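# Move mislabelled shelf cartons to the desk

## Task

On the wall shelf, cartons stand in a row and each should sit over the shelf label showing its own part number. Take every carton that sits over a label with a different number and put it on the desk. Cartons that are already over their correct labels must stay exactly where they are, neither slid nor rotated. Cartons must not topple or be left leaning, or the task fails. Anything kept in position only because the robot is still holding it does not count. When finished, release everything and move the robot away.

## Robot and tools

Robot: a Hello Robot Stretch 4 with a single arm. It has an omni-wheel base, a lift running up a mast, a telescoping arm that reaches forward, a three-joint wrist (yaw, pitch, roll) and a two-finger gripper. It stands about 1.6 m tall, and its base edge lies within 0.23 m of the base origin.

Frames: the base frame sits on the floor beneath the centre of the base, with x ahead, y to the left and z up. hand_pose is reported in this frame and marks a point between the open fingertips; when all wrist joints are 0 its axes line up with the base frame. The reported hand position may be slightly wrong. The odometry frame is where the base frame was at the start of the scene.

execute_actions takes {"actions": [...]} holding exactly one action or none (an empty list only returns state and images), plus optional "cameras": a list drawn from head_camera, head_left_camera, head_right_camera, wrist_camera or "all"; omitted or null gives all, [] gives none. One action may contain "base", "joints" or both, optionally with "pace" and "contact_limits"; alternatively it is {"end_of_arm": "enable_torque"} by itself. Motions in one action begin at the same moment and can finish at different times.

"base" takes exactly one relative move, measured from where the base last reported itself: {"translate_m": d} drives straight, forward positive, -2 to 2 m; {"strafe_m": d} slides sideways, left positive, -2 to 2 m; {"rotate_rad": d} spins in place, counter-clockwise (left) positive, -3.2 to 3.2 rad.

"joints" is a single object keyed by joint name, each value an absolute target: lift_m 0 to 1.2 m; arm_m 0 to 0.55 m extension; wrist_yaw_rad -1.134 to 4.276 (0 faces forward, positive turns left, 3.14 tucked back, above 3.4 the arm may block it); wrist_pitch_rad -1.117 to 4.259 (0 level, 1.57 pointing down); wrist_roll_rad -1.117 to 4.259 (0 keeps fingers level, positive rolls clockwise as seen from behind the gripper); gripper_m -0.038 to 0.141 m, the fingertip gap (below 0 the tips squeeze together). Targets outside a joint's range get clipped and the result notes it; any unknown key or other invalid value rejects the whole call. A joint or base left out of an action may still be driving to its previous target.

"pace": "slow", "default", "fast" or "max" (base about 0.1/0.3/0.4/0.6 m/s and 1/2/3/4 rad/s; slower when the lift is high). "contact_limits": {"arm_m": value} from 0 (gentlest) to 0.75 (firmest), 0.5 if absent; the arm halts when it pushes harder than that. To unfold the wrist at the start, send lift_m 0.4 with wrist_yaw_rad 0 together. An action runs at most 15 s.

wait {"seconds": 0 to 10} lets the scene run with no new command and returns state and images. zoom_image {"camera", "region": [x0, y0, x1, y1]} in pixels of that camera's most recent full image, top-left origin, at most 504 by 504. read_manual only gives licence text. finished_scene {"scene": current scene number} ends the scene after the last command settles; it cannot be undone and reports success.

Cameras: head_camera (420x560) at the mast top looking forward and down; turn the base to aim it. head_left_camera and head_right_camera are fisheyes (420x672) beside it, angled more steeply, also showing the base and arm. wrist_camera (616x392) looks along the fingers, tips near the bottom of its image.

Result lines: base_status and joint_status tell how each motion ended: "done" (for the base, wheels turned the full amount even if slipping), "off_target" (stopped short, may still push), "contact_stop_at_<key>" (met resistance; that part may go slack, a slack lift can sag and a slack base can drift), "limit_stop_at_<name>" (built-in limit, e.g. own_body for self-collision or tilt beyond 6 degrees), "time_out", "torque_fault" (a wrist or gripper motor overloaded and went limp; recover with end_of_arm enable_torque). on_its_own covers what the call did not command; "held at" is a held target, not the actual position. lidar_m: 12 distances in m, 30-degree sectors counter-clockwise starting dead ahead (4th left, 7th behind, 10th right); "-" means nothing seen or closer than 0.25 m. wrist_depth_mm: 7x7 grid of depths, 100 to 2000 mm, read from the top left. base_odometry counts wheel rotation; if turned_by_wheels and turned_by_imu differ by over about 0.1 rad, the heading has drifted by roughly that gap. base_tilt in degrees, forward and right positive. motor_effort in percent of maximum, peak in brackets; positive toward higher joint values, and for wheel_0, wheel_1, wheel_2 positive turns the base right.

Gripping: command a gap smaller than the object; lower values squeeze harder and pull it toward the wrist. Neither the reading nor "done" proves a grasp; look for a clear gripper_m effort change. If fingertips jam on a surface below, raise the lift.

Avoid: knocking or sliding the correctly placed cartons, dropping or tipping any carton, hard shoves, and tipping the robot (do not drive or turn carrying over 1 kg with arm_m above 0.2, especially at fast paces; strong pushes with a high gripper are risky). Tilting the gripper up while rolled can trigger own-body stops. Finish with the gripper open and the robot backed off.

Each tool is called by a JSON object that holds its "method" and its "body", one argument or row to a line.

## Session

{"method": "execute_actions", "body": {
  "actions": []
}}

Scene clock: 0.00 s.
base_odometry: x=+0.000 y=+0.000 heading=+0.000 (m, m, rad; odometry frame)
turned_by_wheels: +0.000 (rad since the last result)
turned_by_imu: +0.000 (rad since the last result)
base_tilt: forward=-0.3 right=+1.5 (deg)
lidar_m: 1.11 1.15 1.42 1.58 1.61 2.01 2.80 2.60 1.90 1.74 1.75 2.12
base_status: not commanded
joint_positions: lift_m=+0.155 arm_m=+0.001 wrist_yaw_rad=+3.080 wrist_pitch_rad=-0.009 wrist_roll_rad=-0.020 gripper_m=+0.057
joint_status: not commanded
motor_effort: lift_m=+18 arm_m=+0 wrist_yaw_rad=+0 wrist_pitch_rad=-9 wrist_roll_rad=+0 gripper_m=-2 wheel_0=+0 wheel_1=-1 wheel_2=+0 (%)
hand_pose: x=-0.1105 y=+0.1051 z=+0.3362 quat_wxyz=(+0.031, +0.004, -0.010, +0.999) (m; base frame)
wrist_depth_mm: - 137 - - - - - / - 128 229 - - - - / - 126 182 - - - - / 111 138 293 - - - - / 213 - - - 1921 1863 1708 / 1229 1366 216 1138 931 946 976 / 809 891 842 105 820 732 732
pictures: head_camera, head_left_camera, head_right_camera, wrist_camera
camera_calibration (this result's frames):
wrist_camera: T_world_to_cam=[[0.0522242, 0.994732, -0.0882104, -0.0587875], [-0.000713827, -0.0882937, -0.996094, 0.401552], [-0.998635, 0.0520832, -0.003901, 0.109874], [0, 0, 0, 1]] pos_world=[0.113081, 0.0882098, 0.395227]
Images, in order (width x height): head_camera 420x560, head_left_camera 420x672, head_right_camera 420x672, wrist_camera 616x392.

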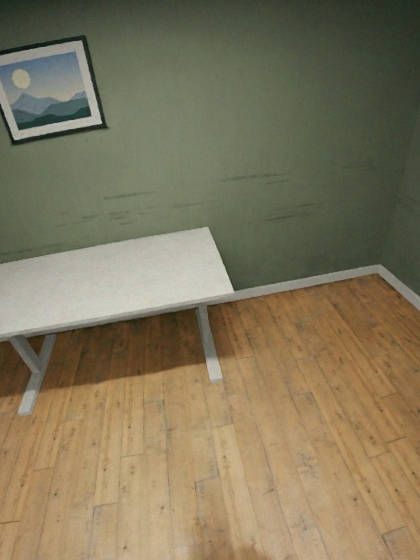

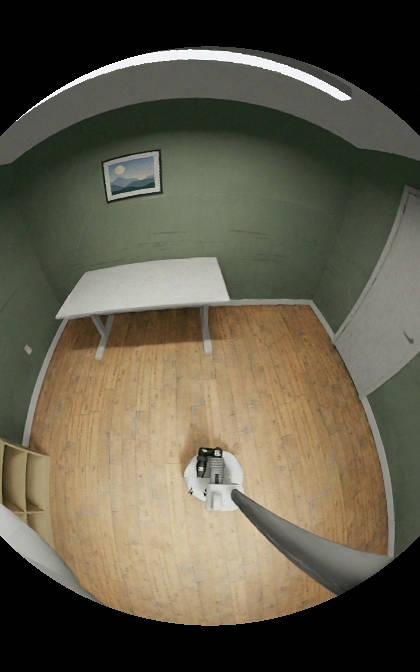

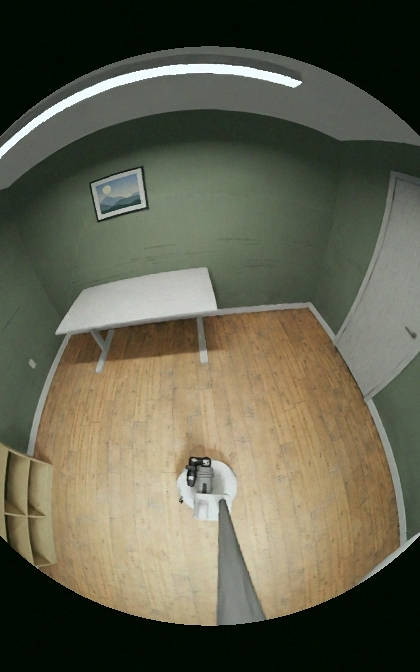

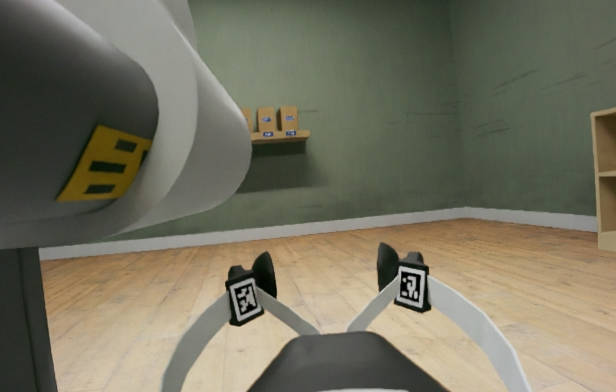

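{"method": "execute_actions", "body": {
  "actions": [
    {"base":{"rotate_rad":-3.02},"joints":{"lift_m":0.4,"wrist_yaw_rad":0,"gripper_m":0.13,"wrist_roll_rad":-0.025}}
  ]
}}

Scene clock: 4.13 s.
base_odometry: x=+0.000 y=+0.000 heading=-3.020 (m, m, rad; odometry frame)
turned_by_wheels: -3.020 (rad since the last result)
turned_by_imu: -3.015 (rad since the last result)
base_tilt: forward=-0.3 right=+1.6 (deg)
lidar_m: 2.56 2.64 1.86 1.75 1.76 2.08 1.14 1.19 1.56 1.58 1.64 2.71
base_status: done
joint_positions: lift_m=+0.400 arm_m=+0.001 wrist_yaw_rad=+0.000 wrist_pitch_rad=-0.009 wrist_roll_rad=-0.025 gripper_m=+0.130
joint_status: all done
motor_effort: lift_m=+20(23) arm_m=+0(0) wrist_yaw_rad=-1(4) wrist_pitch_rad=-10(10) wrist_roll_rad=-1(2) gripper_m=-2(4) wheel_0=+2(7) wheel_1=+2(8) wheel_2=+2(8) (%)
hand_pose: x=+0.4605 y=-0.0873 z=+0.5806 quat_wxyz=(+1.000, -0.012, -0.005, +0.000) (m; base frame)
wrist_depth_mm: - - - - - - - / - - - - - - - / - - - - - - - / - - - - - - - / - - - - - - - / - 1921 213 1756 1576 1464 1576 / 1464 1366 1397 105 1308 1229 1160
pictures: head_camera, head_left_camera, head_right_camera, wrist_camera
camera_calibration (this result's frames):
wrist_camera: T_world_to_cam=[[0.00969865, -0.996477, -0.083309, -0.0327787], [-0.00480501, 0.0832656, -0.996516, 0.645579], [0.999941, 0.0100652, -0.00398052, -0.232922], [0, 0, 0, 1]] pos_world=[0.236328, -0.0840733, 0.639672]
Images, in order (width x height): head_camera 420x560, head_left_camera 420x672, head_right_camera 420x672, wrist_camera 616x392.

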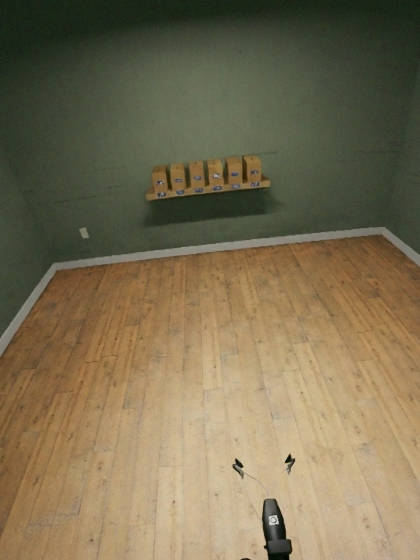

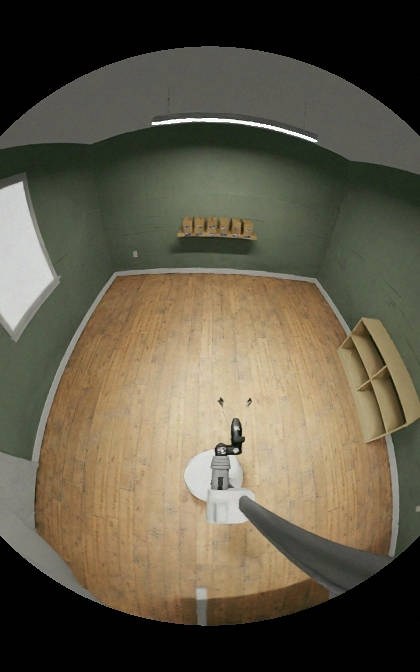

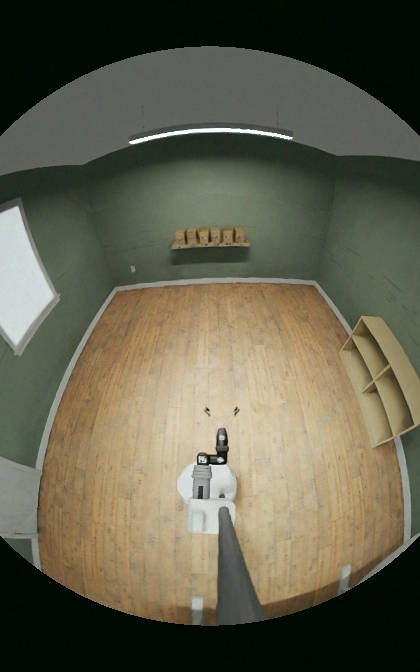

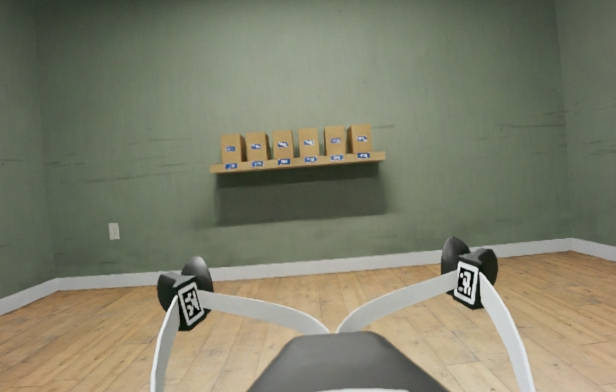

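{"method": "execute_actions", "body": {
  "actions": [
    {"base":{"translate_m":1.62},"joints":{"lift_m":0.82},"pace":"max"}
  ],
  "cameras": ["head_camera","wrist_camera"]
}}

Scene clock: 9.93 s.
base_odometry: x=-1.608 y=-0.197 heading=-3.020 (m, m, rad; odometry frame)
turned_by_wheels: +0.000 (rad since the last result)
turned_by_imu: -0.007 (rad since the last result)
base_tilt: forward=-0.3 right=+1.5 (deg)
lidar_m: 0.93 0.98 1.60 1.81 1.88 2.51 3.60 2.87 1.61 1.58 1.80 0.99
base_status: done
joint_positions: lift_m=+0.820 arm_m=+0.001 wrist_yaw_rad=+0.000 wrist_pitch_rad=-0.009 wrist_roll_rad=-0.025 gripper_m=+0.130
joint_status: all done
motor_effort: lift_m=+18(24) arm_m=+0(0) wrist_yaw_rad=+3(1) wrist_pitch_rad=-9(10) wrist_roll_rad=+0(1) gripper_m=+0(0) wheel_0=-1(8) wheel_1=-1(6) wheel_2=+1(15) (%)
hand_pose: x=+0.4605 y=-0.0874 z=+1.0008 quat_wxyz=(+1.000, -0.012, -0.005, +0.000) (m; base frame)
wrist_depth_mm: 976 960 960 960 960 976 976 / 976 976 976 960 976 976 1008 / 960 960 976 991 960 976 976 / 976 976 976 991 991 976 991 / 732 723 715 723 741 732 991 / 723 732 213 723 732 723 1008 / 854 732 991 105 991 1008 1025
pictures: head_camera, wrist_camera
camera_calibration (this result's frames):
wrist_camera: T_world_to_cam=[[0.00947109, -0.99648, -0.0832971, 0.00224758], [-0.00475932, 0.083255, -0.996517, 1.06422], [0.999944, 0.00983454, -0.00395405, -0.231276], [0, 0, 0, 1]] pos_world=[0.236307, -0.0840874, 1.05979]
Images, in order (width x height): head_camera 420x560, wrist_camera 616x392.

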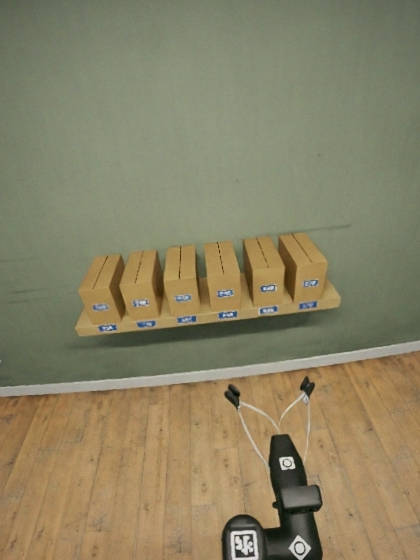

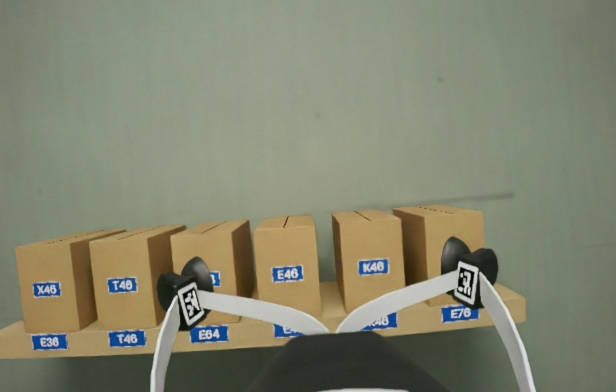

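{"method": "execute_actions", "body": {
  "actions": [
    {"base":{"rotate_rad":0.02},"joints":{"lift_m":0.62}}
  ],
  "cameras": ["wrist_camera"]
}}

{"method": "zoom_image", "body": {
  "camera": "wrist_camera",
  "region": [0, 100, 280, 280]
}}

{"method": "zoom_image", "body": {
  "camera": "wrist_camera",
  "region": [250, 90, 530, 270]
}}

Scene clock: 15.20 s.
base_odometry: x=-1.608 y=-0.197 heading=-3.000 (m, m, rad; odometry frame)
turned_by_wheels: +0.020 (rad since the last result)
turned_by_imu: +0.020 (rad since the last result)
base_tilt: forward=-0.3 right=+1.5 (deg)
lidar_m: 0.90 0.96 1.63 1.82 1.87 2.56 3.63 2.20 1.60 1.58 1.74 0.97
base_status: done
joint_positions: lift_m=+0.620 arm_m=+0.001 wrist_yaw_rad=+0.000 wrist_pitch_rad=-0.009 wrist_roll_rad=-0.025 gripper_m=+0.130
joint_status: all done
motor_effort: lift_m=+14(18) arm_m=+0(0) wrist_yaw_rad=+0(1) wrist_pitch_rad=-10(9) wrist_roll_rad=-1(0) gripper_m=-1(1) wheel_0=+0(0) wheel_1=+2(4) wheel_2=+0(5) (%)
hand_pose: x=+0.4605 y=-0.0874 z=+0.8011 quat_wxyz=(+1.000, -0.012, -0.005, +0.000) (m; base frame)
wrist_depth_mm: 991 946 960 960 946 960 960 / 960 976 976 960 976 976 960 / 976 759 723 723 723 732 960 / 723 715 715 723 723 715 991 / 723 715 723 976 991 976 976 / 1008 976 213 991 976 991 991 / 1025 976 976 105 991 991 976
pictures: wrist_camera
camera_calibration (this result's frames):
wrist_camera: T_world_to_cam=[[0.00949387, -0.99648, -0.0832972, -0.0143865], [-0.00476125, 0.0832549, -0.996517, 0.865266], [0.999944, 0.0098574, -0.00395407, -0.232066], [0, 0, 0, 1]] pos_world=[0.236309, -0.084086, 0.860137]
Images, in order (width x height): wrist_camera 616x392.

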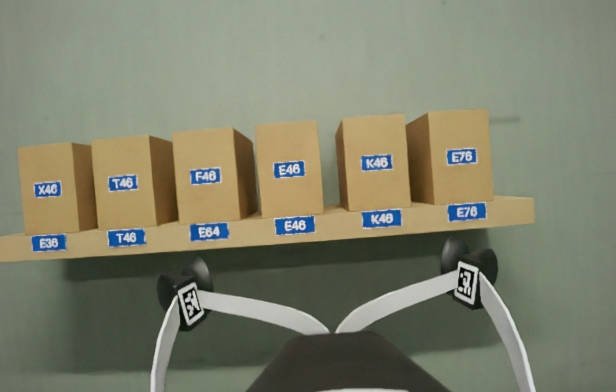

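Region (0, 100, 280, 280) of wrist_camera's 616x392 image, scaled by 1.800; it fills the top 324 rows of this view, and the rest is white.

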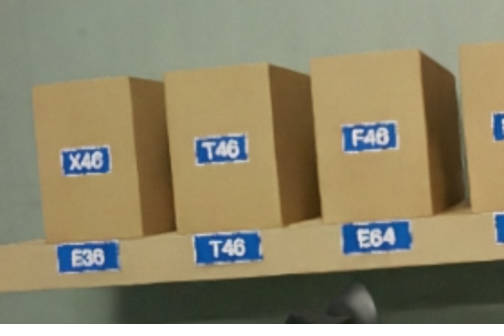

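Region (250, 90, 530, 270) of wrist_camera's 616x392 image, scaled by 1.800; it fills the top 324 rows of this view, and the rest is white.

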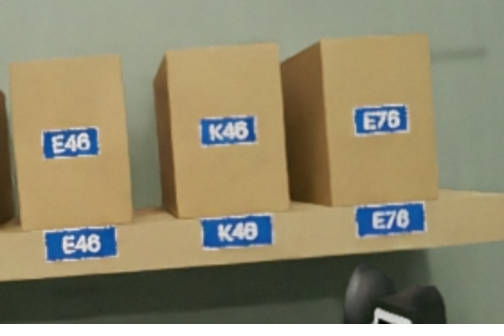

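{"method": "execute_actions", "body": {
  "actions": [
    {"base":{"strafe_m":0.204},"joints":{"lift_m":0.72,"arm_m":0.42}}
  ],
  "cameras": ["wrist_camera"]
}}

Scene clock: 20.03 s.
base_odometry: x=-1.579 y=-0.399 heading=-3.000 (m, m, rad; odometry frame)
turned_by_wheels: +0.000 (rad since the last result)
turned_by_imu: -0.001 (rad since the last result)
base_tilt: forward=-0.2 right=+1.5 (deg)
lidar_m: 0.92 0.96 1.64 1.62 1.66 2.31 3.63 2.92 1.83 1.79 1.74 0.97
base_status: done
joint_positions: lift_m=+0.720 arm_m=+0.419 wrist_yaw_rad=+0.000 wrist_pitch_rad=-0.009 wrist_roll_rad=-0.025 gripper_m=+0.130
joint_status: all done
motor_effort: lift_m=+21(23) arm_m=+5(7) wrist_yaw_rad=+2(2) wrist_pitch_rad=-9(10) wrist_roll_rad=+0(0) gripper_m=+0(3) wheel_0=+0(8) wheel_1=-2(8) wheel_2=-1(2) (%)
hand_pose: x=+0.8785 y=-0.0874 z=+0.9006 quat_wxyz=(+1.000, -0.012, -0.005, +0.000) (m; base frame)
wrist_depth_mm: 539 544 544 539 539 539 539 / 549 549 544 544 549 544 544 / 549 554 544 554 544 549 544 / 294 294 329 294 319 293 291 / 297 297 297 296 332 293 293 / 298 297 213 297 296 297 297 / 303 300 317 105 312 296 296
pictures: wrist_camera
camera_calibration (this result's frames):
wrist_camera: T_world_to_cam=[[0.00951956, -0.996481, -0.0832776, -0.0101046], [-0.00469586, 0.0832359, -0.996519, 0.966313], [0.999944, 0.00987748, -0.00388696, -0.649708], [0, 0, 0, 1]] pos_world=[0.654305, -0.0840835, 0.959582]
Images, in order (width x height): wrist_camera 616x392.

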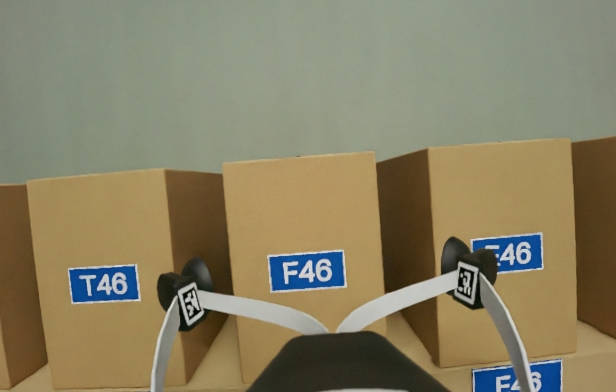

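{"method": "execute_actions", "body": {
  "actions": [
    {"base":{"strafe_m":0.012},"joints":{"arm_m":0.485},"pace":"slow"}
  ],
  "cameras": ["wrist_camera"]
}}

Scene clock: 23.87 s.
base_odometry: x=-1.577 y=-0.411 heading=-3.000 (m, m, rad; odometry frame)
turned_by_wheels: +0.000 (rad since the last result)
turned_by_imu: -0.001 (rad since the last result)
base_tilt: forward=-0.3 right=+1.6 (deg)
lidar_m: 0.91 0.95 1.63 1.59 1.64 2.25 3.61 2.89 1.82 1.79 1.77 0.95
base_status: done
joint_positions: lift_m=+0.720 arm_m=+0.484 wrist_yaw_rad=+0.000 wrist_pitch_rad=-0.009 wrist_roll_rad=-0.025 gripper_m=+0.130
joint_status: all done
motor_effort: lift_m=+21(21) arm_m=+5(3) wrist_yaw_rad=+2(2) wrist_pitch_rad=-9(9) wrist_roll_rad=-1(0) gripper_m=-1(4) wheel_0=-2(7) wheel_1=+0(5) wheel_2=+0(1) (%)
hand_pose: x=+0.9435 y=-0.0874 z=+0.9006 quat_wxyz=(+1.000, -0.012, -0.005, +0.000) (m; base frame)
wrist_depth_mm: 477 473 477 473 477 477 477 / 480 477 477 480 480 477 473 / 488 480 480 473 480 277 226 / 229 229 229 228 228 227 227 / 230 230 230 228 229 227 227 / 232 231 213 229 229 229 229 / 233 233 272 105 231 235 229
pictures: wrist_camera
camera_calibration (this result's frames):
wrist_camera: T_world_to_cam=[[0.00951926, -0.996481, -0.0832776, -0.010723], [-0.00469585, 0.0832359, -0.996519, 0.966618], [0.999944, 0.00987718, -0.00388698, -0.714686], [0, 0, 0, 1]] pos_world=[0.719287, -0.0840835, 0.959582]
Images, in order (width x height): wrist_camera 616x392.

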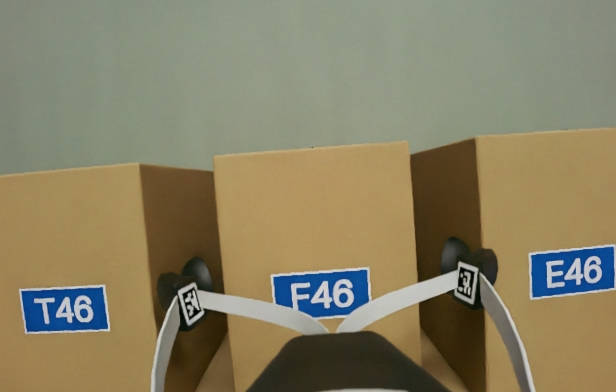

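{"method": "execute_actions", "body": {
  "actions": [
    {"base":{"strafe_m":0.005},"joints":{"arm_m":0.5},"pace":"slow"}
  ],
  "cameras": ["wrist_camera"]
}}

Scene clock: 26.77 s.
base_odometry: x=-1.577 y=-0.416 heading=-3.000 (m, m, rad; odometry frame)
turned_by_wheels: +0.000 (rad since the last result)
turned_by_imu: +0.000 (rad since the last result)
base_tilt: forward=-0.2 right=+1.5 (deg)
lidar_m: 0.93 0.96 1.63 1.59 1.66 2.24 3.63 2.91 1.82 1.80 1.74 0.95
base_status: done
joint_positions: lift_m=+0.720 arm_m=+0.499 wrist_yaw_rad=+0.000 wrist_pitch_rad=-0.009 wrist_roll_rad=-0.025 gripper_m=+0.130
joint_status: all done
motor_effort: lift_m=+21(21) arm_m=+5(5) wrist_yaw_rad=+1(0) wrist_pitch_rad=-9(9) wrist_roll_rad=+0(0) gripper_m=-5(1) wheel_0=-3(10) wheel_1=+1(4) wheel_2=+0(0) (%)
hand_pose: x=+0.9585 y=-0.0874 z=+0.9006 quat_wxyz=(+1.000, -0.012, -0.005, +0.000) (m; base frame)
wrist_depth_mm: 462 466 462 459 459 459 462 / 462 466 466 466 459 459 462 / 466 469 466 462 466 290 211 / 214 214 213 213 212 230 211 / 216 214 216 214 213 213 213 / 216 215 213 214 214 214 213 / 216 217 262 105 216 244 216
pictures: wrist_camera
camera_calibration (this result's frames):
wrist_camera: T_world_to_cam=[[0.00951938, -0.996481, -0.0832776, -0.0108658], [-0.00469587, 0.0832359, -0.996519, 0.966689], [0.999944, 0.0098773, -0.00388699, -0.729683], [0, 0, 0, 1]] pos_world=[0.734285, -0.0840835, 0.959582]
Images, in order (width x height): wrist_camera 616x392.

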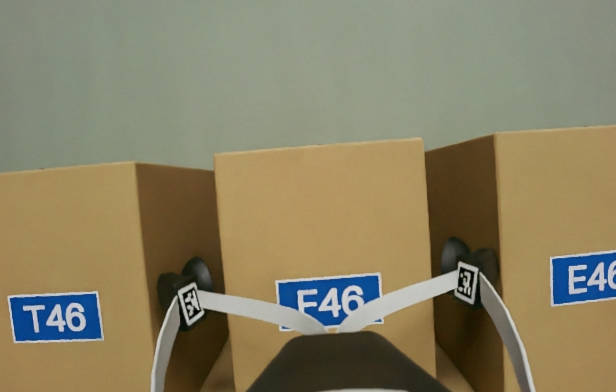

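{"method": "execute_actions", "body": {
  "actions": [
    {"joints":{"arm_m":0.525},"pace":"slow"}
  ],
  "cameras": ["wrist_camera"]
}}

{"method": "execute_actions", "body": {
  "actions": [
    {"joints":{"gripper_m":0.045}}
  ],
  "cameras": ["wrist_camera"]
}}

{"method": "execute_actions", "body": {
  "actions": [
    {"joints":{"lift_m":0.74},"pace":"slow"}
  ],
  "cameras": ["wrist_camera"]
}}

{"method": "execute_actions", "body": {
  "actions": [
    {"joints":{"arm_m":0.005}}
  ],
  "cameras": ["head_camera"]
}}

Scene clock: 30.97 s.
base_odometry: x=-1.577 y=-0.416 heading=-3.000 (m, m, rad; odometry frame)
turned_by_wheels: +0.000 (rad since the last result)
turned_by_imu: +0.000 (rad since the last result)
base_tilt: forward=-0.2 right=+1.5 (deg)
lidar_m: 0.92 0.95 1.65 1.59 1.65 2.25 3.65 2.89 1.84 1.76 1.75 0.98
base_status: not commanded
joint_positions: lift_m=+0.720 arm_m=+0.524 wrist_yaw_rad=+0.000 wrist_pitch_rad=-0.009 wrist_roll_rad=-0.025 gripper_m=+0.130
joint_status: all done
motor_effort: lift_m=+21(21) arm_m=+5(6) wrist_yaw_rad=-2(2) wrist_pitch_rad=-9(10) wrist_roll_rad=-1(0) gripper_m=+0(1) wheel_0=-3(3) wheel_1=+1(1) wheel_2=+0(0) (%)
hand_pose: x=+0.9835 y=-0.0874 z=+0.9006 quat_wxyz=(+1.000, -0.012, -0.005, +0.000) (m; base frame)
wrist_depth_mm: 436 436 436 433 436 436 430 / 442 439 439 439 436 436 439 / 445 442 442 436 188 264 185 / 189 208 189 189 189 228 186 / 190 204 191 189 190 204 187 / 190 191 190 191 191 193 188 / 192 191 193 105 191 224 189
pictures: wrist_camera
camera_calibration (this result's frames):
wrist_camera: T_world_to_cam=[[0.0095198, -0.996481, -0.0832775, -0.0111041], [-0.00469599, 0.0832358, -0.996519, 0.966806], [0.999944, 0.00987773, -0.00388707, -0.754667], [0, 0, 0, 1]] pos_world=[0.75927, -0.0840835, 0.959582]
Images, in order (width x height): wrist_camera 616x392.

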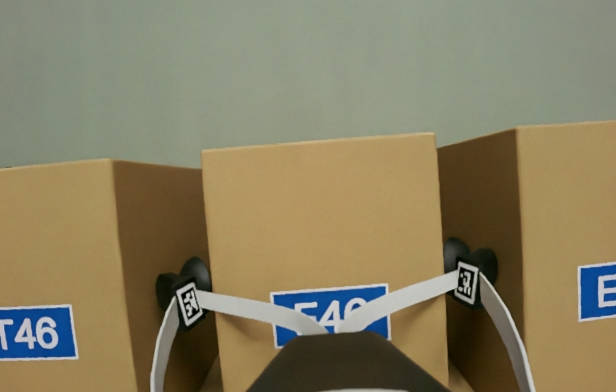

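Scene clock: 32.77 s.
base_odometry: x=-1.577 y=-0.416 heading=-3.000 (m, m, rad; odometry frame)
turned_by_wheels: +0.000 (rad since the last result)
turned_by_imu: +0.000 (rad since the last result)
base_tilt: forward=-0.2 right=+1.6 (deg)
lidar_m: 0.91 0.95 1.65 1.59 1.63 2.25 3.62 2.92 1.86 1.79 1.75 0.96
base_status: not commanded
joint_positions: lift_m=+0.720 arm_m=+0.524 wrist_yaw_rad=+0.000 wrist_pitch_rad=-0.009 wrist_roll_rad=-0.025 gripper_m=+0.045
joint_status: all done
motor_effort: lift_m=+21(21) arm_m=+5(5) wrist_yaw_rad=+0(1) wrist_pitch_rad=-9(9) wrist_roll_rad=-1(1) gripper_m=-23(23) wheel_0=-3(3) wheel_1=+1(1) wheel_2=+0(0) (%)
hand_pose: x=+0.9835 y=-0.0874 z=+0.9006 quat_wxyz=(+1.000, -0.012, -0.005, +0.000) (m; base frame)
wrist_depth_mm: 436 436 439 436 436 436 433 / 442 442 439 439 433 436 436 / 442 442 439 169 168 224 185 / 189 209 170 169 168 212 186 / 189 204 170 170 169 201 187 / 190 190 171 170 170 171 150 / 192 192 173 105 132 206 190
pictures: wrist_camera
camera_calibration (this result's frames):
wrist_camera: T_world_to_cam=[[0.00949049, -0.996481, -0.0832781, -0.0110836], [-0.00472327, 0.0832362, -0.996519, 0.966825], [0.999944, 0.00985079, -0.00391669, -0.75468], [0, 0, 0, 1]] pos_world=[0.75931, -0.0840852, 0.95958]
Images, in order (width x height): wrist_camera 616x392.

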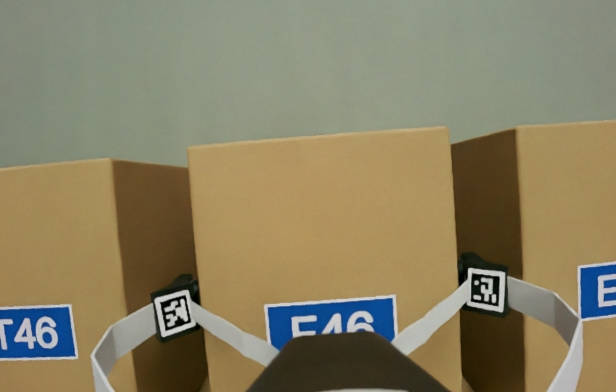

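Scene clock: 33.70 s.
base_odometry: x=-1.577 y=-0.416 heading=-3.000 (m, m, rad; odometry frame)
turned_by_wheels: +0.000 (rad since the last result)
turned_by_imu: +0.000 (rad since the last result)
base_tilt: forward=-0.2 right=+1.5 (deg)
lidar_m: 0.92 0.96 1.64 1.60 1.64 2.24 3.63 2.90 1.84 1.80 1.77 0.98
base_status: not commanded
joint_positions: lift_m=+0.740 arm_m=+0.524 wrist_yaw_rad=+0.000 wrist_pitch_rad=-0.007 wrist_roll_rad=-0.025 gripper_m=+0.045
joint_status: all done
motor_effort: lift_m=+21(22) arm_m=+5(5) wrist_yaw_rad=-1(1) wrist_pitch_rad=-14(14) wrist_roll_rad=+0(1) gripper_m=-20(23) wheel_0=-3(3) wheel_1=+1(1) wheel_2=+0(0) (%)
hand_pose: x=+0.9835 y=-0.0874 z=+0.9200 quat_wxyz=(+1.000, -0.012, -0.004, +0.000) (m; base frame)
wrist_depth_mm: 442 436 436 436 433 439 433 / 439 436 439 439 436 436 430 / 442 442 442 171 170 436 436 / 445 246 171 171 171 211 186 / 189 204 171 171 170 202 188 / 190 190 172 171 170 170 150 / 191 191 171 105 132 208 190
pictures: wrist_camera
camera_calibration (this result's frames):
wrist_camera: T_world_to_cam=[[0.00934171, -0.996481, -0.0832942, -0.00930329], [-0.00650133, 0.0832356, -0.996509, 0.98794], [0.999935, 0.00985062, -0.00570089, -0.75296], [0, 0, 0, 1]] pos_world=[0.759421, -0.0840852, 0.979423]
Images, in order (width x height): wrist_camera 616x392.

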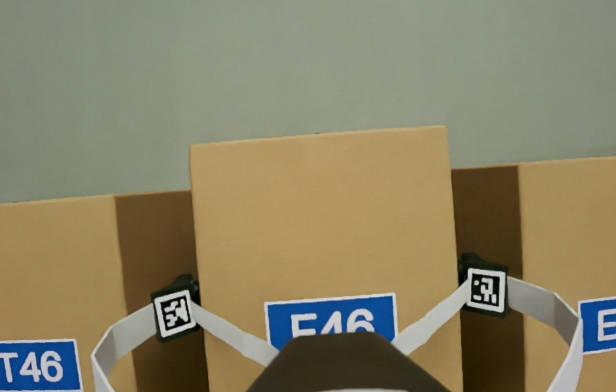

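Scene clock: 36.30 s.
base_odometry: x=-1.577 y=-0.416 heading=-3.000 (m, m, rad; odometry frame)
turned_by_wheels: +0.000 (rad since the last result)
turned_by_imu: +0.000 (rad since the last result)
base_tilt: forward=-0.1 right=+1.6 (deg)
lidar_m: 0.39 0.95 1.64 1.59 1.65 2.24 3.62 2.89 1.83 1.80 1.74 0.42
base_status: not commanded
joint_positions: lift_m=+0.740 arm_m=+0.006 wrist_yaw_rad=+0.000 wrist_pitch_rad=-0.007 wrist_roll_rad=-0.025 gripper_m=+0.045
joint_status: all done
motor_effort: lift_m=+22(22) arm_m=-5(5) wrist_yaw_rad=+2(1) wrist_pitch_rad=-16(15) wrist_roll_rad=+0(0) gripper_m=-22(22) wheel_0=-3(3) wheel_1=+1(1) wheel_2=+0(0) (%)
hand_pose: x=+0.4652 y=-0.0874 z=+0.9199 quat_wxyz=(+1.000, -0.012, -0.003, +0.000) (m; base frame)
wrist_depth_mm: 946 946 946 960 931 946 946 / 946 960 976 946 960 960 946 / 946 946 976 170 170 976 960 / 960 991 171 171 171 699 699 / 960 715 171 170 170 707 707 / 991 715 172 171 170 171 991 / 976 991 172 105 132 991 976
pictures: head_camera
Images, in order (width x height): head_camera 420x560.

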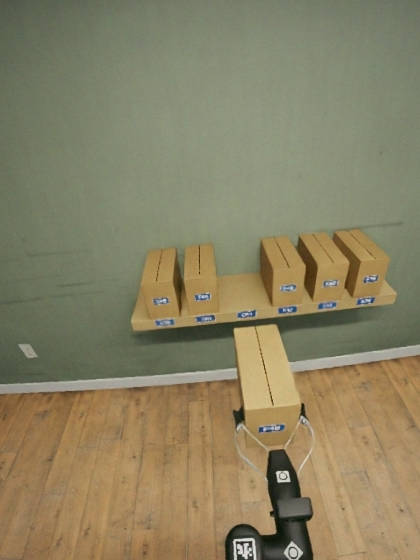

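{"method": "execute_actions", "body": {
  "actions": [
    {"base":{"rotate_rad":-2.89}}
  ],
  "cameras": []
}}

{"method": "execute_actions", "body": {
  "actions": [
    {"base":{"translate_m":2.0},"pace":"fast"}
  ],
  "cameras": ["head_camera"]
}}

Scene clock: 42.93 s.
base_odometry: x=-1.577 y=-0.416 heading=+0.394 (m, m, rad; odometry frame)
turned_by_wheels: -2.890 (rad since the last result)
turned_by_imu: -2.886 (rad since the last result)
base_tilt: forward=-0.2 right=+1.5 (deg)
lidar_m: 0.39 2.08 1.81 2.12 1.13 0.92 0.94 1.35 1.61 1.56 1.77 0.40
base_status: done
joint_positions: lift_m=+0.740 arm_m=+0.006 wrist_yaw_rad=+0.000 wrist_pitch_rad=-0.007 wrist_roll_rad=-0.025 gripper_m=+0.045
joint_status: not commanded
motor_effort: lift_m=+21(22) arm_m=-5(5) wrist_yaw_rad=+0(0) wrist_pitch_rad=-16(15) wrist_roll_rad=+0(0) gripper_m=-20(20) wheel_0=+2(5) wheel_1=+1(9) wheel_2=+2(11) (%)
hand_pose: x=+0.4653 y=-0.0874 z=+0.9199 quat_wxyz=(+1.000, -0.012, -0.003, +0.000) (m; base frame)
wrist_depth_mm: - - - - - - - / - - - - - - - / - - - 170 170 - - / - - 171 170 170 - - / - - 171 170 170 - - / - - 171 171 171 170 - / - 1921 171 105 132 1756 1756
pictures: none
No camera images: the call's "cameras" was empty. Leave "cameras" out to get every camera's image.

Scene clock: 49.30 s.
base_odometry: x=+0.270 y=+0.351 heading=+0.394 (m, m, rad; odometry frame)
turned_by_wheels: +0.000 (rad since the last result)
turned_by_imu: -0.008 (rad since the last result)
base_tilt: forward=-0.3 right=+1.6 (deg)
lidar_m: 0.39 0.91 1.71 1.34 1.50 3.16 3.17 2.39 2.02 1.98 1.90 0.42
base_status: done
joint_positions: lift_m=+0.740 arm_m=+0.006 wrist_yaw_rad=+0.000 wrist_pitch_rad=-0.007 wrist_roll_rad=-0.025 gripper_m=+0.045
joint_status: not commanded
motor_effort: lift_m=+21(21) arm_m=-4(5) wrist_yaw_rad=+1(0) wrist_pitch_rad=-15(15) wrist_roll_rad=+0(0) gripper_m=-20(20) wheel_0=+0(8) wheel_1=+1(6) wheel_2=+1(12) (%)
hand_pose: x=+0.4652 y=-0.0874 z=+0.9199 quat_wxyz=(+1.000, -0.012, -0.003, +0.000) (m; base frame)
wrist_depth_mm: 1708 1537 1464 1336 1281 1229 1160 / 1708 1576 1430 1397 1336 1255 1229 / 1756 1537 1499 171 170 1229 1182 / 1708 1576 171 171 170 1255 1205 / 1756 1576 172 171 171 1098 1025 / 842 750 172 171 171 170 580 / 1863 917 172 105 132 525 809
pictures: head_camera
Images, in order (width x height): head_camera 420x560.

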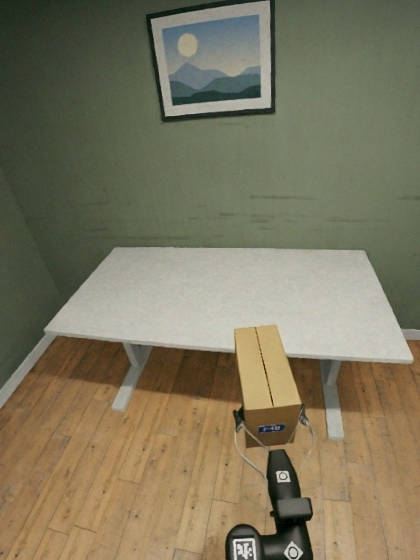

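{"method": "execute_actions", "body": {
  "actions": [
    {"joints":{"arm_m":0.54}}
  ],
  "cameras": []
}}

{"method": "execute_actions", "body": {
  "actions": [
    {"joints":{"lift_m":0.66},"pace":"slow"}
  ],
  "cameras": ["head_camera"]
}}

Scene clock: 53.90 s.
base_odometry: x=+0.270 y=+0.351 heading=+0.394 (m, m, rad; odometry frame)
turned_by_wheels: +0.000 (rad since the last result)
turned_by_imu: +0.000 (rad since the last result)
base_tilt: forward=-0.3 right=+1.4 (deg)
lidar_m: 0.80 0.89 1.72 1.36 1.52 3.18 3.18 2.38 2.01 1.97 1.92 0.78
base_status: not commanded
joint_positions: lift_m=+0.740 arm_m=+0.539 wrist_yaw_rad=+0.000 wrist_pitch_rad=-0.007 wrist_roll_rad=-0.025 gripper_m=+0.045
joint_status: all done
motor_effort: lift_m=+21(21) arm_m=+5(4) wrist_yaw_rad=-2(3) wrist_pitch_rad=-15(16) wrist_roll_rad=+0(0) gripper_m=-18(18) wheel_0=+0(0) wheel_1=+1(1) wheel_2=+1(1) (%)
hand_pose: x=+0.9985 y=-0.0874 z=+0.9200 quat_wxyz=(+1.000, -0.012, -0.004, +0.000) (m; base frame)
wrist_depth_mm: 1008 946 904 842 809 732 707 / 1008 946 891 842 788 750 715 / 1025 976 866 171 169 768 732 / 1042 976 171 171 170 778 732 / 1078 991 172 170 170 768 732 / 854 750 172 171 171 170 580 / 569 504 172 105 132 459 469
pictures: none
No camera images: the call's "cameras" was empty. Leave "cameras" out to get every camera's image.

Scene clock: 55.43 s.
base_odometry: x=+0.270 y=+0.351 heading=+0.394 (m, m, rad; odometry frame)
turned_by_wheels: +0.000 (rad since the last result)
turned_by_imu: +0.000 (rad since the last result)
base_tilt: forward=-0.2 right=+1.5 (deg)
lidar_m: 0.76 0.91 1.72 1.34 1.50 3.17 3.15 2.39 2.03 1.97 1.89 0.78
base_status: not commanded
joint_positions: lift_m=+0.660 arm_m=+0.539 wrist_yaw_rad=+0.000 wrist_pitch_rad=-0.007 wrist_roll_rad=-0.025 gripper_m=+0.045
joint_status: all done
motor_effort: lift_m=+14(19) arm_m=+5(5) wrist_yaw_rad=+1(0) wrist_pitch_rad=-15(15) wrist_roll_rad=+0(0) gripper_m=-19(22) wheel_0=-1(0) wheel_1=+1(1) wheel_2=+1(1) (%)
hand_pose: x=+0.9985 y=-0.0874 z=+0.8405 quat_wxyz=(+1.000, -0.012, -0.004, +0.000) (m; base frame)
wrist_depth_mm: 1008 946 878 854 798 750 707 / 1025 946 904 854 798 759 723 / 1025 960 891 171 170 750 723 / 1060 991 172 171 170 759 723 / 1060 976 172 170 170 768 691 / 574 508 172 171 170 170 370 / 389 347 172 105 132 310 320
pictures: head_camera
Images, in order (width x height): head_camera 420x560.

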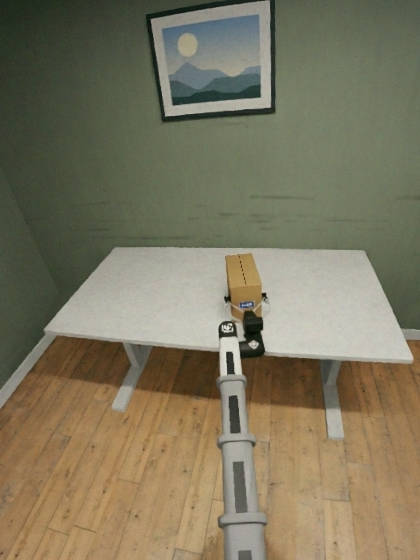

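{"method": "execute_actions", "body": {
  "actions": [
    {"joints":{"lift_m":0.645},"pace":"slow"}
  ],
  "cameras": []
}}

Scene clock: 57.30 s.
base_odometry: x=+0.270 y=+0.351 heading=+0.394 (m, m, rad; odometry frame)
turned_by_wheels: +0.000 (rad since the last result)
turned_by_imu: +0.000 (rad since the last result)
base_tilt: forward=-0.3 right=+1.6 (deg)
lidar_m: 0.78 0.90 1.72 1.36 1.52 3.15 3.17 2.39 2.03 1.97 1.91 0.78
base_status: not commanded
joint_positions: lift_m=+0.645 arm_m=+0.539 wrist_yaw_rad=+0.000 wrist_pitch_rad=-0.013 wrist_roll_rad=-0.025 gripper_m=+0.045
joint_status: all done
motor_effort: lift_m=+13(13) arm_m=+5(5) wrist_yaw_rad=+2(1) wrist_pitch_rad=+1(15) wrist_roll_rad=+0(0) gripper_m=-20(24) wheel_0=+0(0) wheel_1=+1(1) wheel_2=+1(1) (%)
hand_pose: x=+0.9985 y=-0.0874 z=+0.8273 quat_wxyz=(+1.000, -0.012, -0.006, +0.000) (m; base frame)
wrist_depth_mm: 1042 946 891 831 798 750 715 / 1042 960 904 842 798 759 715 / 1042 960 878 169 168 759 723 / 1042 976 170 170 168 759 741 / 1025 976 171 171 169 640 668 / 544 488 172 172 170 171 347 / 366 325 173 105 132 293 301
pictures: none
No camera images: the call's "cameras" was empty. Leave "cameras" out to get every camera's image.

{"method": "execute_actions", "body": {
  "actions": [
    {"joints":{"gripper_m":0.13}}
  ],
  "cameras": []
}}

{"method": "execute_actions", "body": {
  "actions": [
    {"base":{"translate_m":-2.0},"joints":{"arm_m":0.005},"pace":"max"}
  ],
  "cameras": ["head_camera"]
}}

{"method": "execute_actions", "body": {
  "actions": [
    {"base":{"rotate_rad":2.87},"joints":{"lift_m":0.715}}
  ],
  "cameras": ["wrist_camera"]
}}

Scene clock: 64.87 s.
base_odometry: x=+0.270 y=+0.351 heading=+0.394 (m, m, rad; odometry frame)
turned_by_wheels: +0.000 (rad since the last result)
turned_by_imu: +0.000 (rad since the last result)
base_tilt: forward=-0.2 right=+1.6 (deg)
lidar_m: 0.79 0.86 1.71 1.34 1.50 3.16 3.18 2.38 2.02 1.97 1.90 0.79
base_status: not commanded
joint_positions: lift_m=+0.645 arm_m=+0.539 wrist_yaw_rad=+0.000 wrist_pitch_rad=-0.009 wrist_roll_rad=-0.025 gripper_m=+0.130
joint_status: all done
motor_effort: lift_m=+13(14) arm_m=+5(5) wrist_yaw_rad=+4(1) wrist_pitch_rad=-8(8) wrist_roll_rad=+0(0) gripper_m=+4(24) wheel_0=+0(0) wheel_1=+1(1) wheel_2=+0(0) (%)
hand_pose: x=+0.9985 y=-0.0875 z=+0.8263 quat_wxyz=(+1.000, -0.012, -0.005, +0.000) (m; base frame)
wrist_depth_mm: 1008 946 904 831 778 750 715 / 1008 960 904 854 798 750 723 / 1060 976 904 190 191 778 732 / 1042 976 193 193 192 750 741 / 1060 960 195 193 192 609 640 / 535 480 195 193 194 357 394 / 357 340 197 105 195 297 296
pictures: none
No camera images: the call's "cameras" was empty. Leave "cameras" out to get every camera's image.

Scene clock: 70.63 s.
base_odometry: x=-1.577 y=-0.416 heading=+0.394 (m, m, rad; odometry frame)
turned_by_wheels: +0.000 (rad since the last result)
turned_by_imu: +0.006 (rad since the last result)
base_tilt: forward=-0.3 right=+1.5 (deg)
lidar_m: 2.77 2.10 1.79 2.13 1.12 0.91 0.93 1.35 1.61 1.58 1.76 2.97
base_status: done
joint_positions: lift_m=+0.645 arm_m=+0.006 wrist_yaw_rad=+0.000 wrist_pitch_rad=-0.009 wrist_roll_rad=-0.025 gripper_m=+0.130
joint_status: all done
motor_effort: lift_m=+15(15) arm_m=-5(6) wrist_yaw_rad=+3(3) wrist_pitch_rad=-10(11) wrist_roll_rad=+0(1) gripper_m=-1(1) wheel_0=+1(8) wheel_1=+0(7) wheel_2=+0(15) (%)
hand_pose: x=+0.4652 y=-0.0875 z=+0.8260 quat_wxyz=(+1.000, -0.012, -0.004, +0.000) (m; base frame)
wrist_depth_mm: - - - - - - - / - - - - - - - / - - - - - - - / - - - - - - - / - - - - - - - / - - 213 - - - - / 1863 1921 1863 105 1808 1618 1576
pictures: head_camera
Images, in order (width x height): head_camera 420x560.

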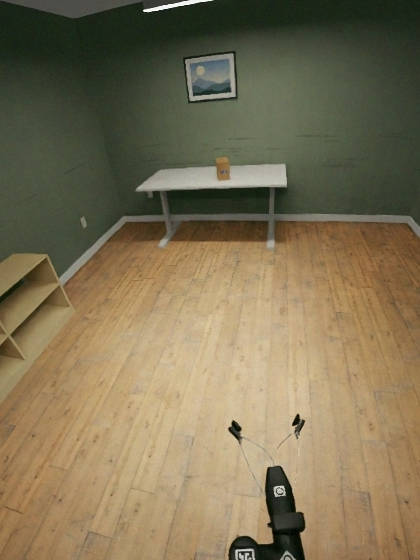

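Scene clock: 73.37 s.
base_odometry: x=-1.577 y=-0.416 heading=-3.020 (m, m, rad; odometry frame)
turned_by_wheels: +2.870 (rad since the last result)
turned_by_imu: +2.865 (rad since the last result)
base_tilt: forward=-0.1 right=+1.6 (deg)
lidar_m: 0.91 0.95 1.63 1.60 1.66 2.20 3.62 2.87 1.85 1.79 1.79 0.99
base_status: done
joint_positions: lift_m=+0.715 arm_m=+0.006 wrist_yaw_rad=+0.000 wrist_pitch_rad=-0.009 wrist_roll_rad=-0.025 gripper_m=+0.130
joint_status: all done
motor_effort: lift_m=+21(22) arm_m=-4(5) wrist_yaw_rad=-1(2) wrist_pitch_rad=-10(9) wrist_roll_rad=+0(0) gripper_m=-1(1) wheel_0=-1(10) wheel_1=+1(7) wheel_2=-1(8) (%)
hand_pose: x=+0.4652 y=-0.0874 z=+0.8955 quat_wxyz=(+1.000, -0.012, -0.004, +0.000) (m; base frame)
wrist_depth_mm: 960 960 960 946 946 960 960 / 946 960 946 960 976 976 960 / 960 960 960 976 976 960 976 / 960 715 707 991 715 715 715 / 946 715 707 854 707 715 732 / 946 991 213 715 976 976 976 / 976 991 991 105 976 991 991
pictures: wrist_camera
camera_calibration (this result's frames):
wrist_camera: T_world_to_cam=[[0.00943879, -0.996495, -0.0831137, -0.00671857], [-0.00483761, 0.0830709, -0.996532, 0.959429], [0.999944, 0.00980813, -0.00403656, -0.236337], [0, 0, 0, 1]] pos_world=[0.241028, -0.0840777, 0.95459]
Images, in order (width x height): wrist_camera 616x392.

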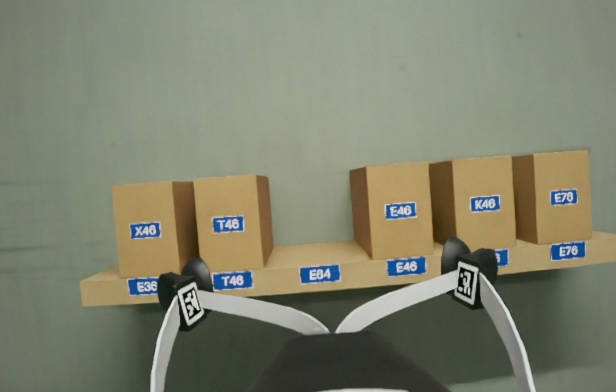

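{"method": "execute_actions", "body": {
  "actions": [
    {"base":{"rotate_rad":0.022},"joints":{"arm_m":0.15}}
  ],
  "cameras": []
}}

{"method": "execute_actions", "body": {
  "actions": [
    {"base":{"strafe_m":0.325},"joints":{"arm_m":0.44}}
  ],
  "cameras": ["wrist_camera"]
}}

Scene clock: 78.10 s.
base_odometry: x=-1.577 y=-0.416 heading=-2.998 (m, m, rad; odometry frame)
turned_by_wheels: +0.022 (rad since the last result)
turned_by_imu: +0.021 (rad since the last result)
base_tilt: forward=-0.3 right=+1.5 (deg)
lidar_m: 0.91 0.95 1.65 1.60 1.65 2.26 3.63 2.91 1.85 1.81 1.73 0.96
base_status: done
joint_positions: lift_m=+0.715 arm_m=+0.149 wrist_yaw_rad=+0.000 wrist_pitch_rad=-0.009 wrist_roll_rad=-0.025 gripper_m=+0.130
joint_status: all done
motor_effort: lift_m=+21(21) arm_m=+5(7) wrist_yaw_rad=+0(0) wrist_pitch_rad=-9(10) wrist_roll_rad=+0(0) gripper_m=-1(1) wheel_0=-2(6) wheel_1=-1(4) wheel_2=-2(6) (%)
hand_pose: x=+0.6085 y=-0.0874 z=+0.8956 quat_wxyz=(+1.000, -0.012, -0.005, +0.000) (m; base frame)
wrist_depth_mm: 820 809 820 820 798 809 809 / 820 809 809 809 809 820 798 / 842 842 820 809 809 820 831 / 831 574 569 809 564 559 564 / 820 580 564 820 569 564 559 / 591 564 213 564 559 564 831 / 842 854 831 105 831 842 820
pictures: none
No camera images: the call's "cameras" was empty. Leave "cameras" out to get every camera's image.

Scene clock: 80.50 s.
base_odometry: x=-1.530 y=-0.737 heading=-2.998 (m, m, rad; odometry frame)
turned_by_wheels: +0.000 (rad since the last result)
turned_by_imu: -0.001 (rad since the last result)
base_tilt: forward=-0.2 right=+1.5 (deg)
lidar_m: 0.89 1.21 1.35 1.27 1.31 1.81 3.63 2.92 2.18 2.13 1.35 0.97
base_status: done
joint_positions: lift_m=+0.715 arm_m=+0.439 wrist_yaw_rad=+0.000 wrist_pitch_rad=-0.009 wrist_roll_rad=-0.025 gripper_m=+0.130
joint_status: all done
motor_effort: lift_m=+20(21) arm_m=+5(5) wrist_yaw_rad=+0(1) wrist_pitch_rad=-10(9) wrist_roll_rad=+0(1) gripper_m=-3(2) wheel_0=+0(8) wheel_1=-1(7) wheel_2=-1(0) (%)
hand_pose: x=+0.8985 y=-0.0874 z=+0.8956 quat_wxyz=(+1.000, -0.012, -0.005, +0.000) (m; base frame)
wrist_depth_mm: 512 512 508 512 508 504 508 / 521 517 517 512 508 512 508 / 521 517 517 512 512 278 259 / 525 517 512 264 265 263 262 / 535 521 525 264 265 263 262 / 525 525 215 265 265 264 265 / 530 521 329 105 266 266 265
pictures: wrist_camera
camera_calibration (this result's frames):
wrist_camera: T_world_to_cam=[[0.00952134, -0.996495, -0.0831125, -0.0108535], [-0.00473592, 0.0830704, -0.996532, 0.961538], [0.999943, 0.00988193, -0.00392838, -0.669691], [0, 0, 0, 1]] pos_world=[0.67431, -0.0840729, 0.954671]
Images, in order (width x height): wrist_camera 616x392.

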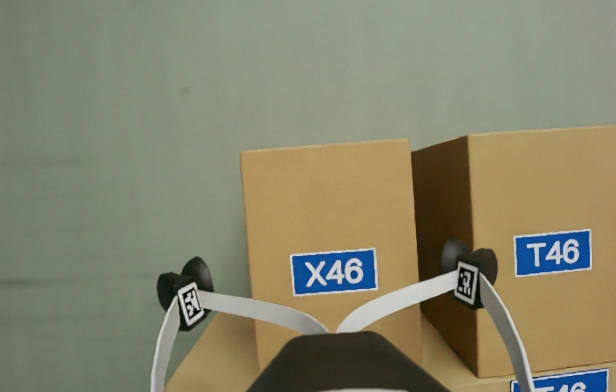

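{"method": "execute_actions", "body": {
  "actions": [
    {"base":{"strafe_m":-0.005},"joints":{"arm_m":0.485},"pace":"slow"}
  ],
  "cameras": ["wrist_camera"]
}}

Scene clock: 84.07 s.
base_odometry: x=-1.531 y=-0.733 heading=-2.998 (m, m, rad; odometry frame)
turned_by_wheels: +0.000 (rad since the last result)
turned_by_imu: +0.000 (rad since the last result)
base_tilt: forward=-0.2 right=+1.4 (deg)
lidar_m: 0.89 1.21 1.36 1.27 1.30 1.79 3.61 2.92 2.15 2.11 1.35 0.95
base_status: done
joint_positions: lift_m=+0.715 arm_m=+0.484 wrist_yaw_rad=+0.000 wrist_pitch_rad=-0.009 wrist_roll_rad=-0.025 gripper_m=+0.130
joint_status: all done
motor_effort: lift_m=+20(20) arm_m=+5(6) wrist_yaw_rad=+0(1) wrist_pitch_rad=-10(9) wrist_roll_rad=+0(0) gripper_m=+1(3) wheel_0=+3(6) wheel_1=-1(5) wheel_2=+0(0) (%)
hand_pose: x=+0.9435 y=-0.0874 z=+0.8956 quat_wxyz=(+1.000, -0.012, -0.005, +0.000) (m; base frame)
wrist_depth_mm: 469 466 469 466 462 466 459 / 477 469 477 469 469 469 466 / 477 469 473 218 351 242 216 / 480 477 219 218 218 227 216 / 480 480 221 218 220 219 218 / 480 480 213 220 220 220 220 / 484 484 310 105 220 241 220
pictures: wrist_camera
camera_calibration (this result's frames):
wrist_camera: T_world_to_cam=[[0.0095209, -0.996495, -0.0831126, -0.0112814], [-0.00473598, 0.0830705, -0.996532, 0.961751], [0.999943, 0.00988151, -0.00392848, -0.714665], [0, 0, 0, 1]] pos_world=[0.719287, -0.084073, 0.954671]
Images, in order (width x height): wrist_camera 616x392.

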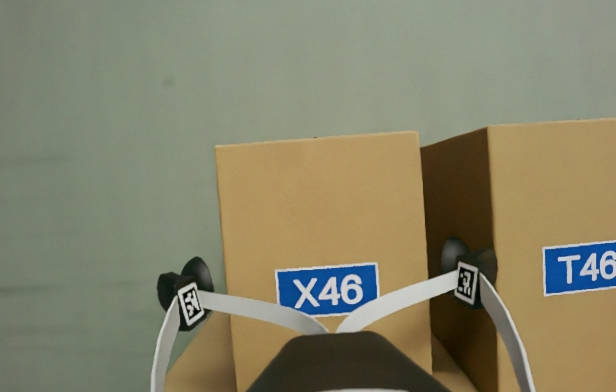

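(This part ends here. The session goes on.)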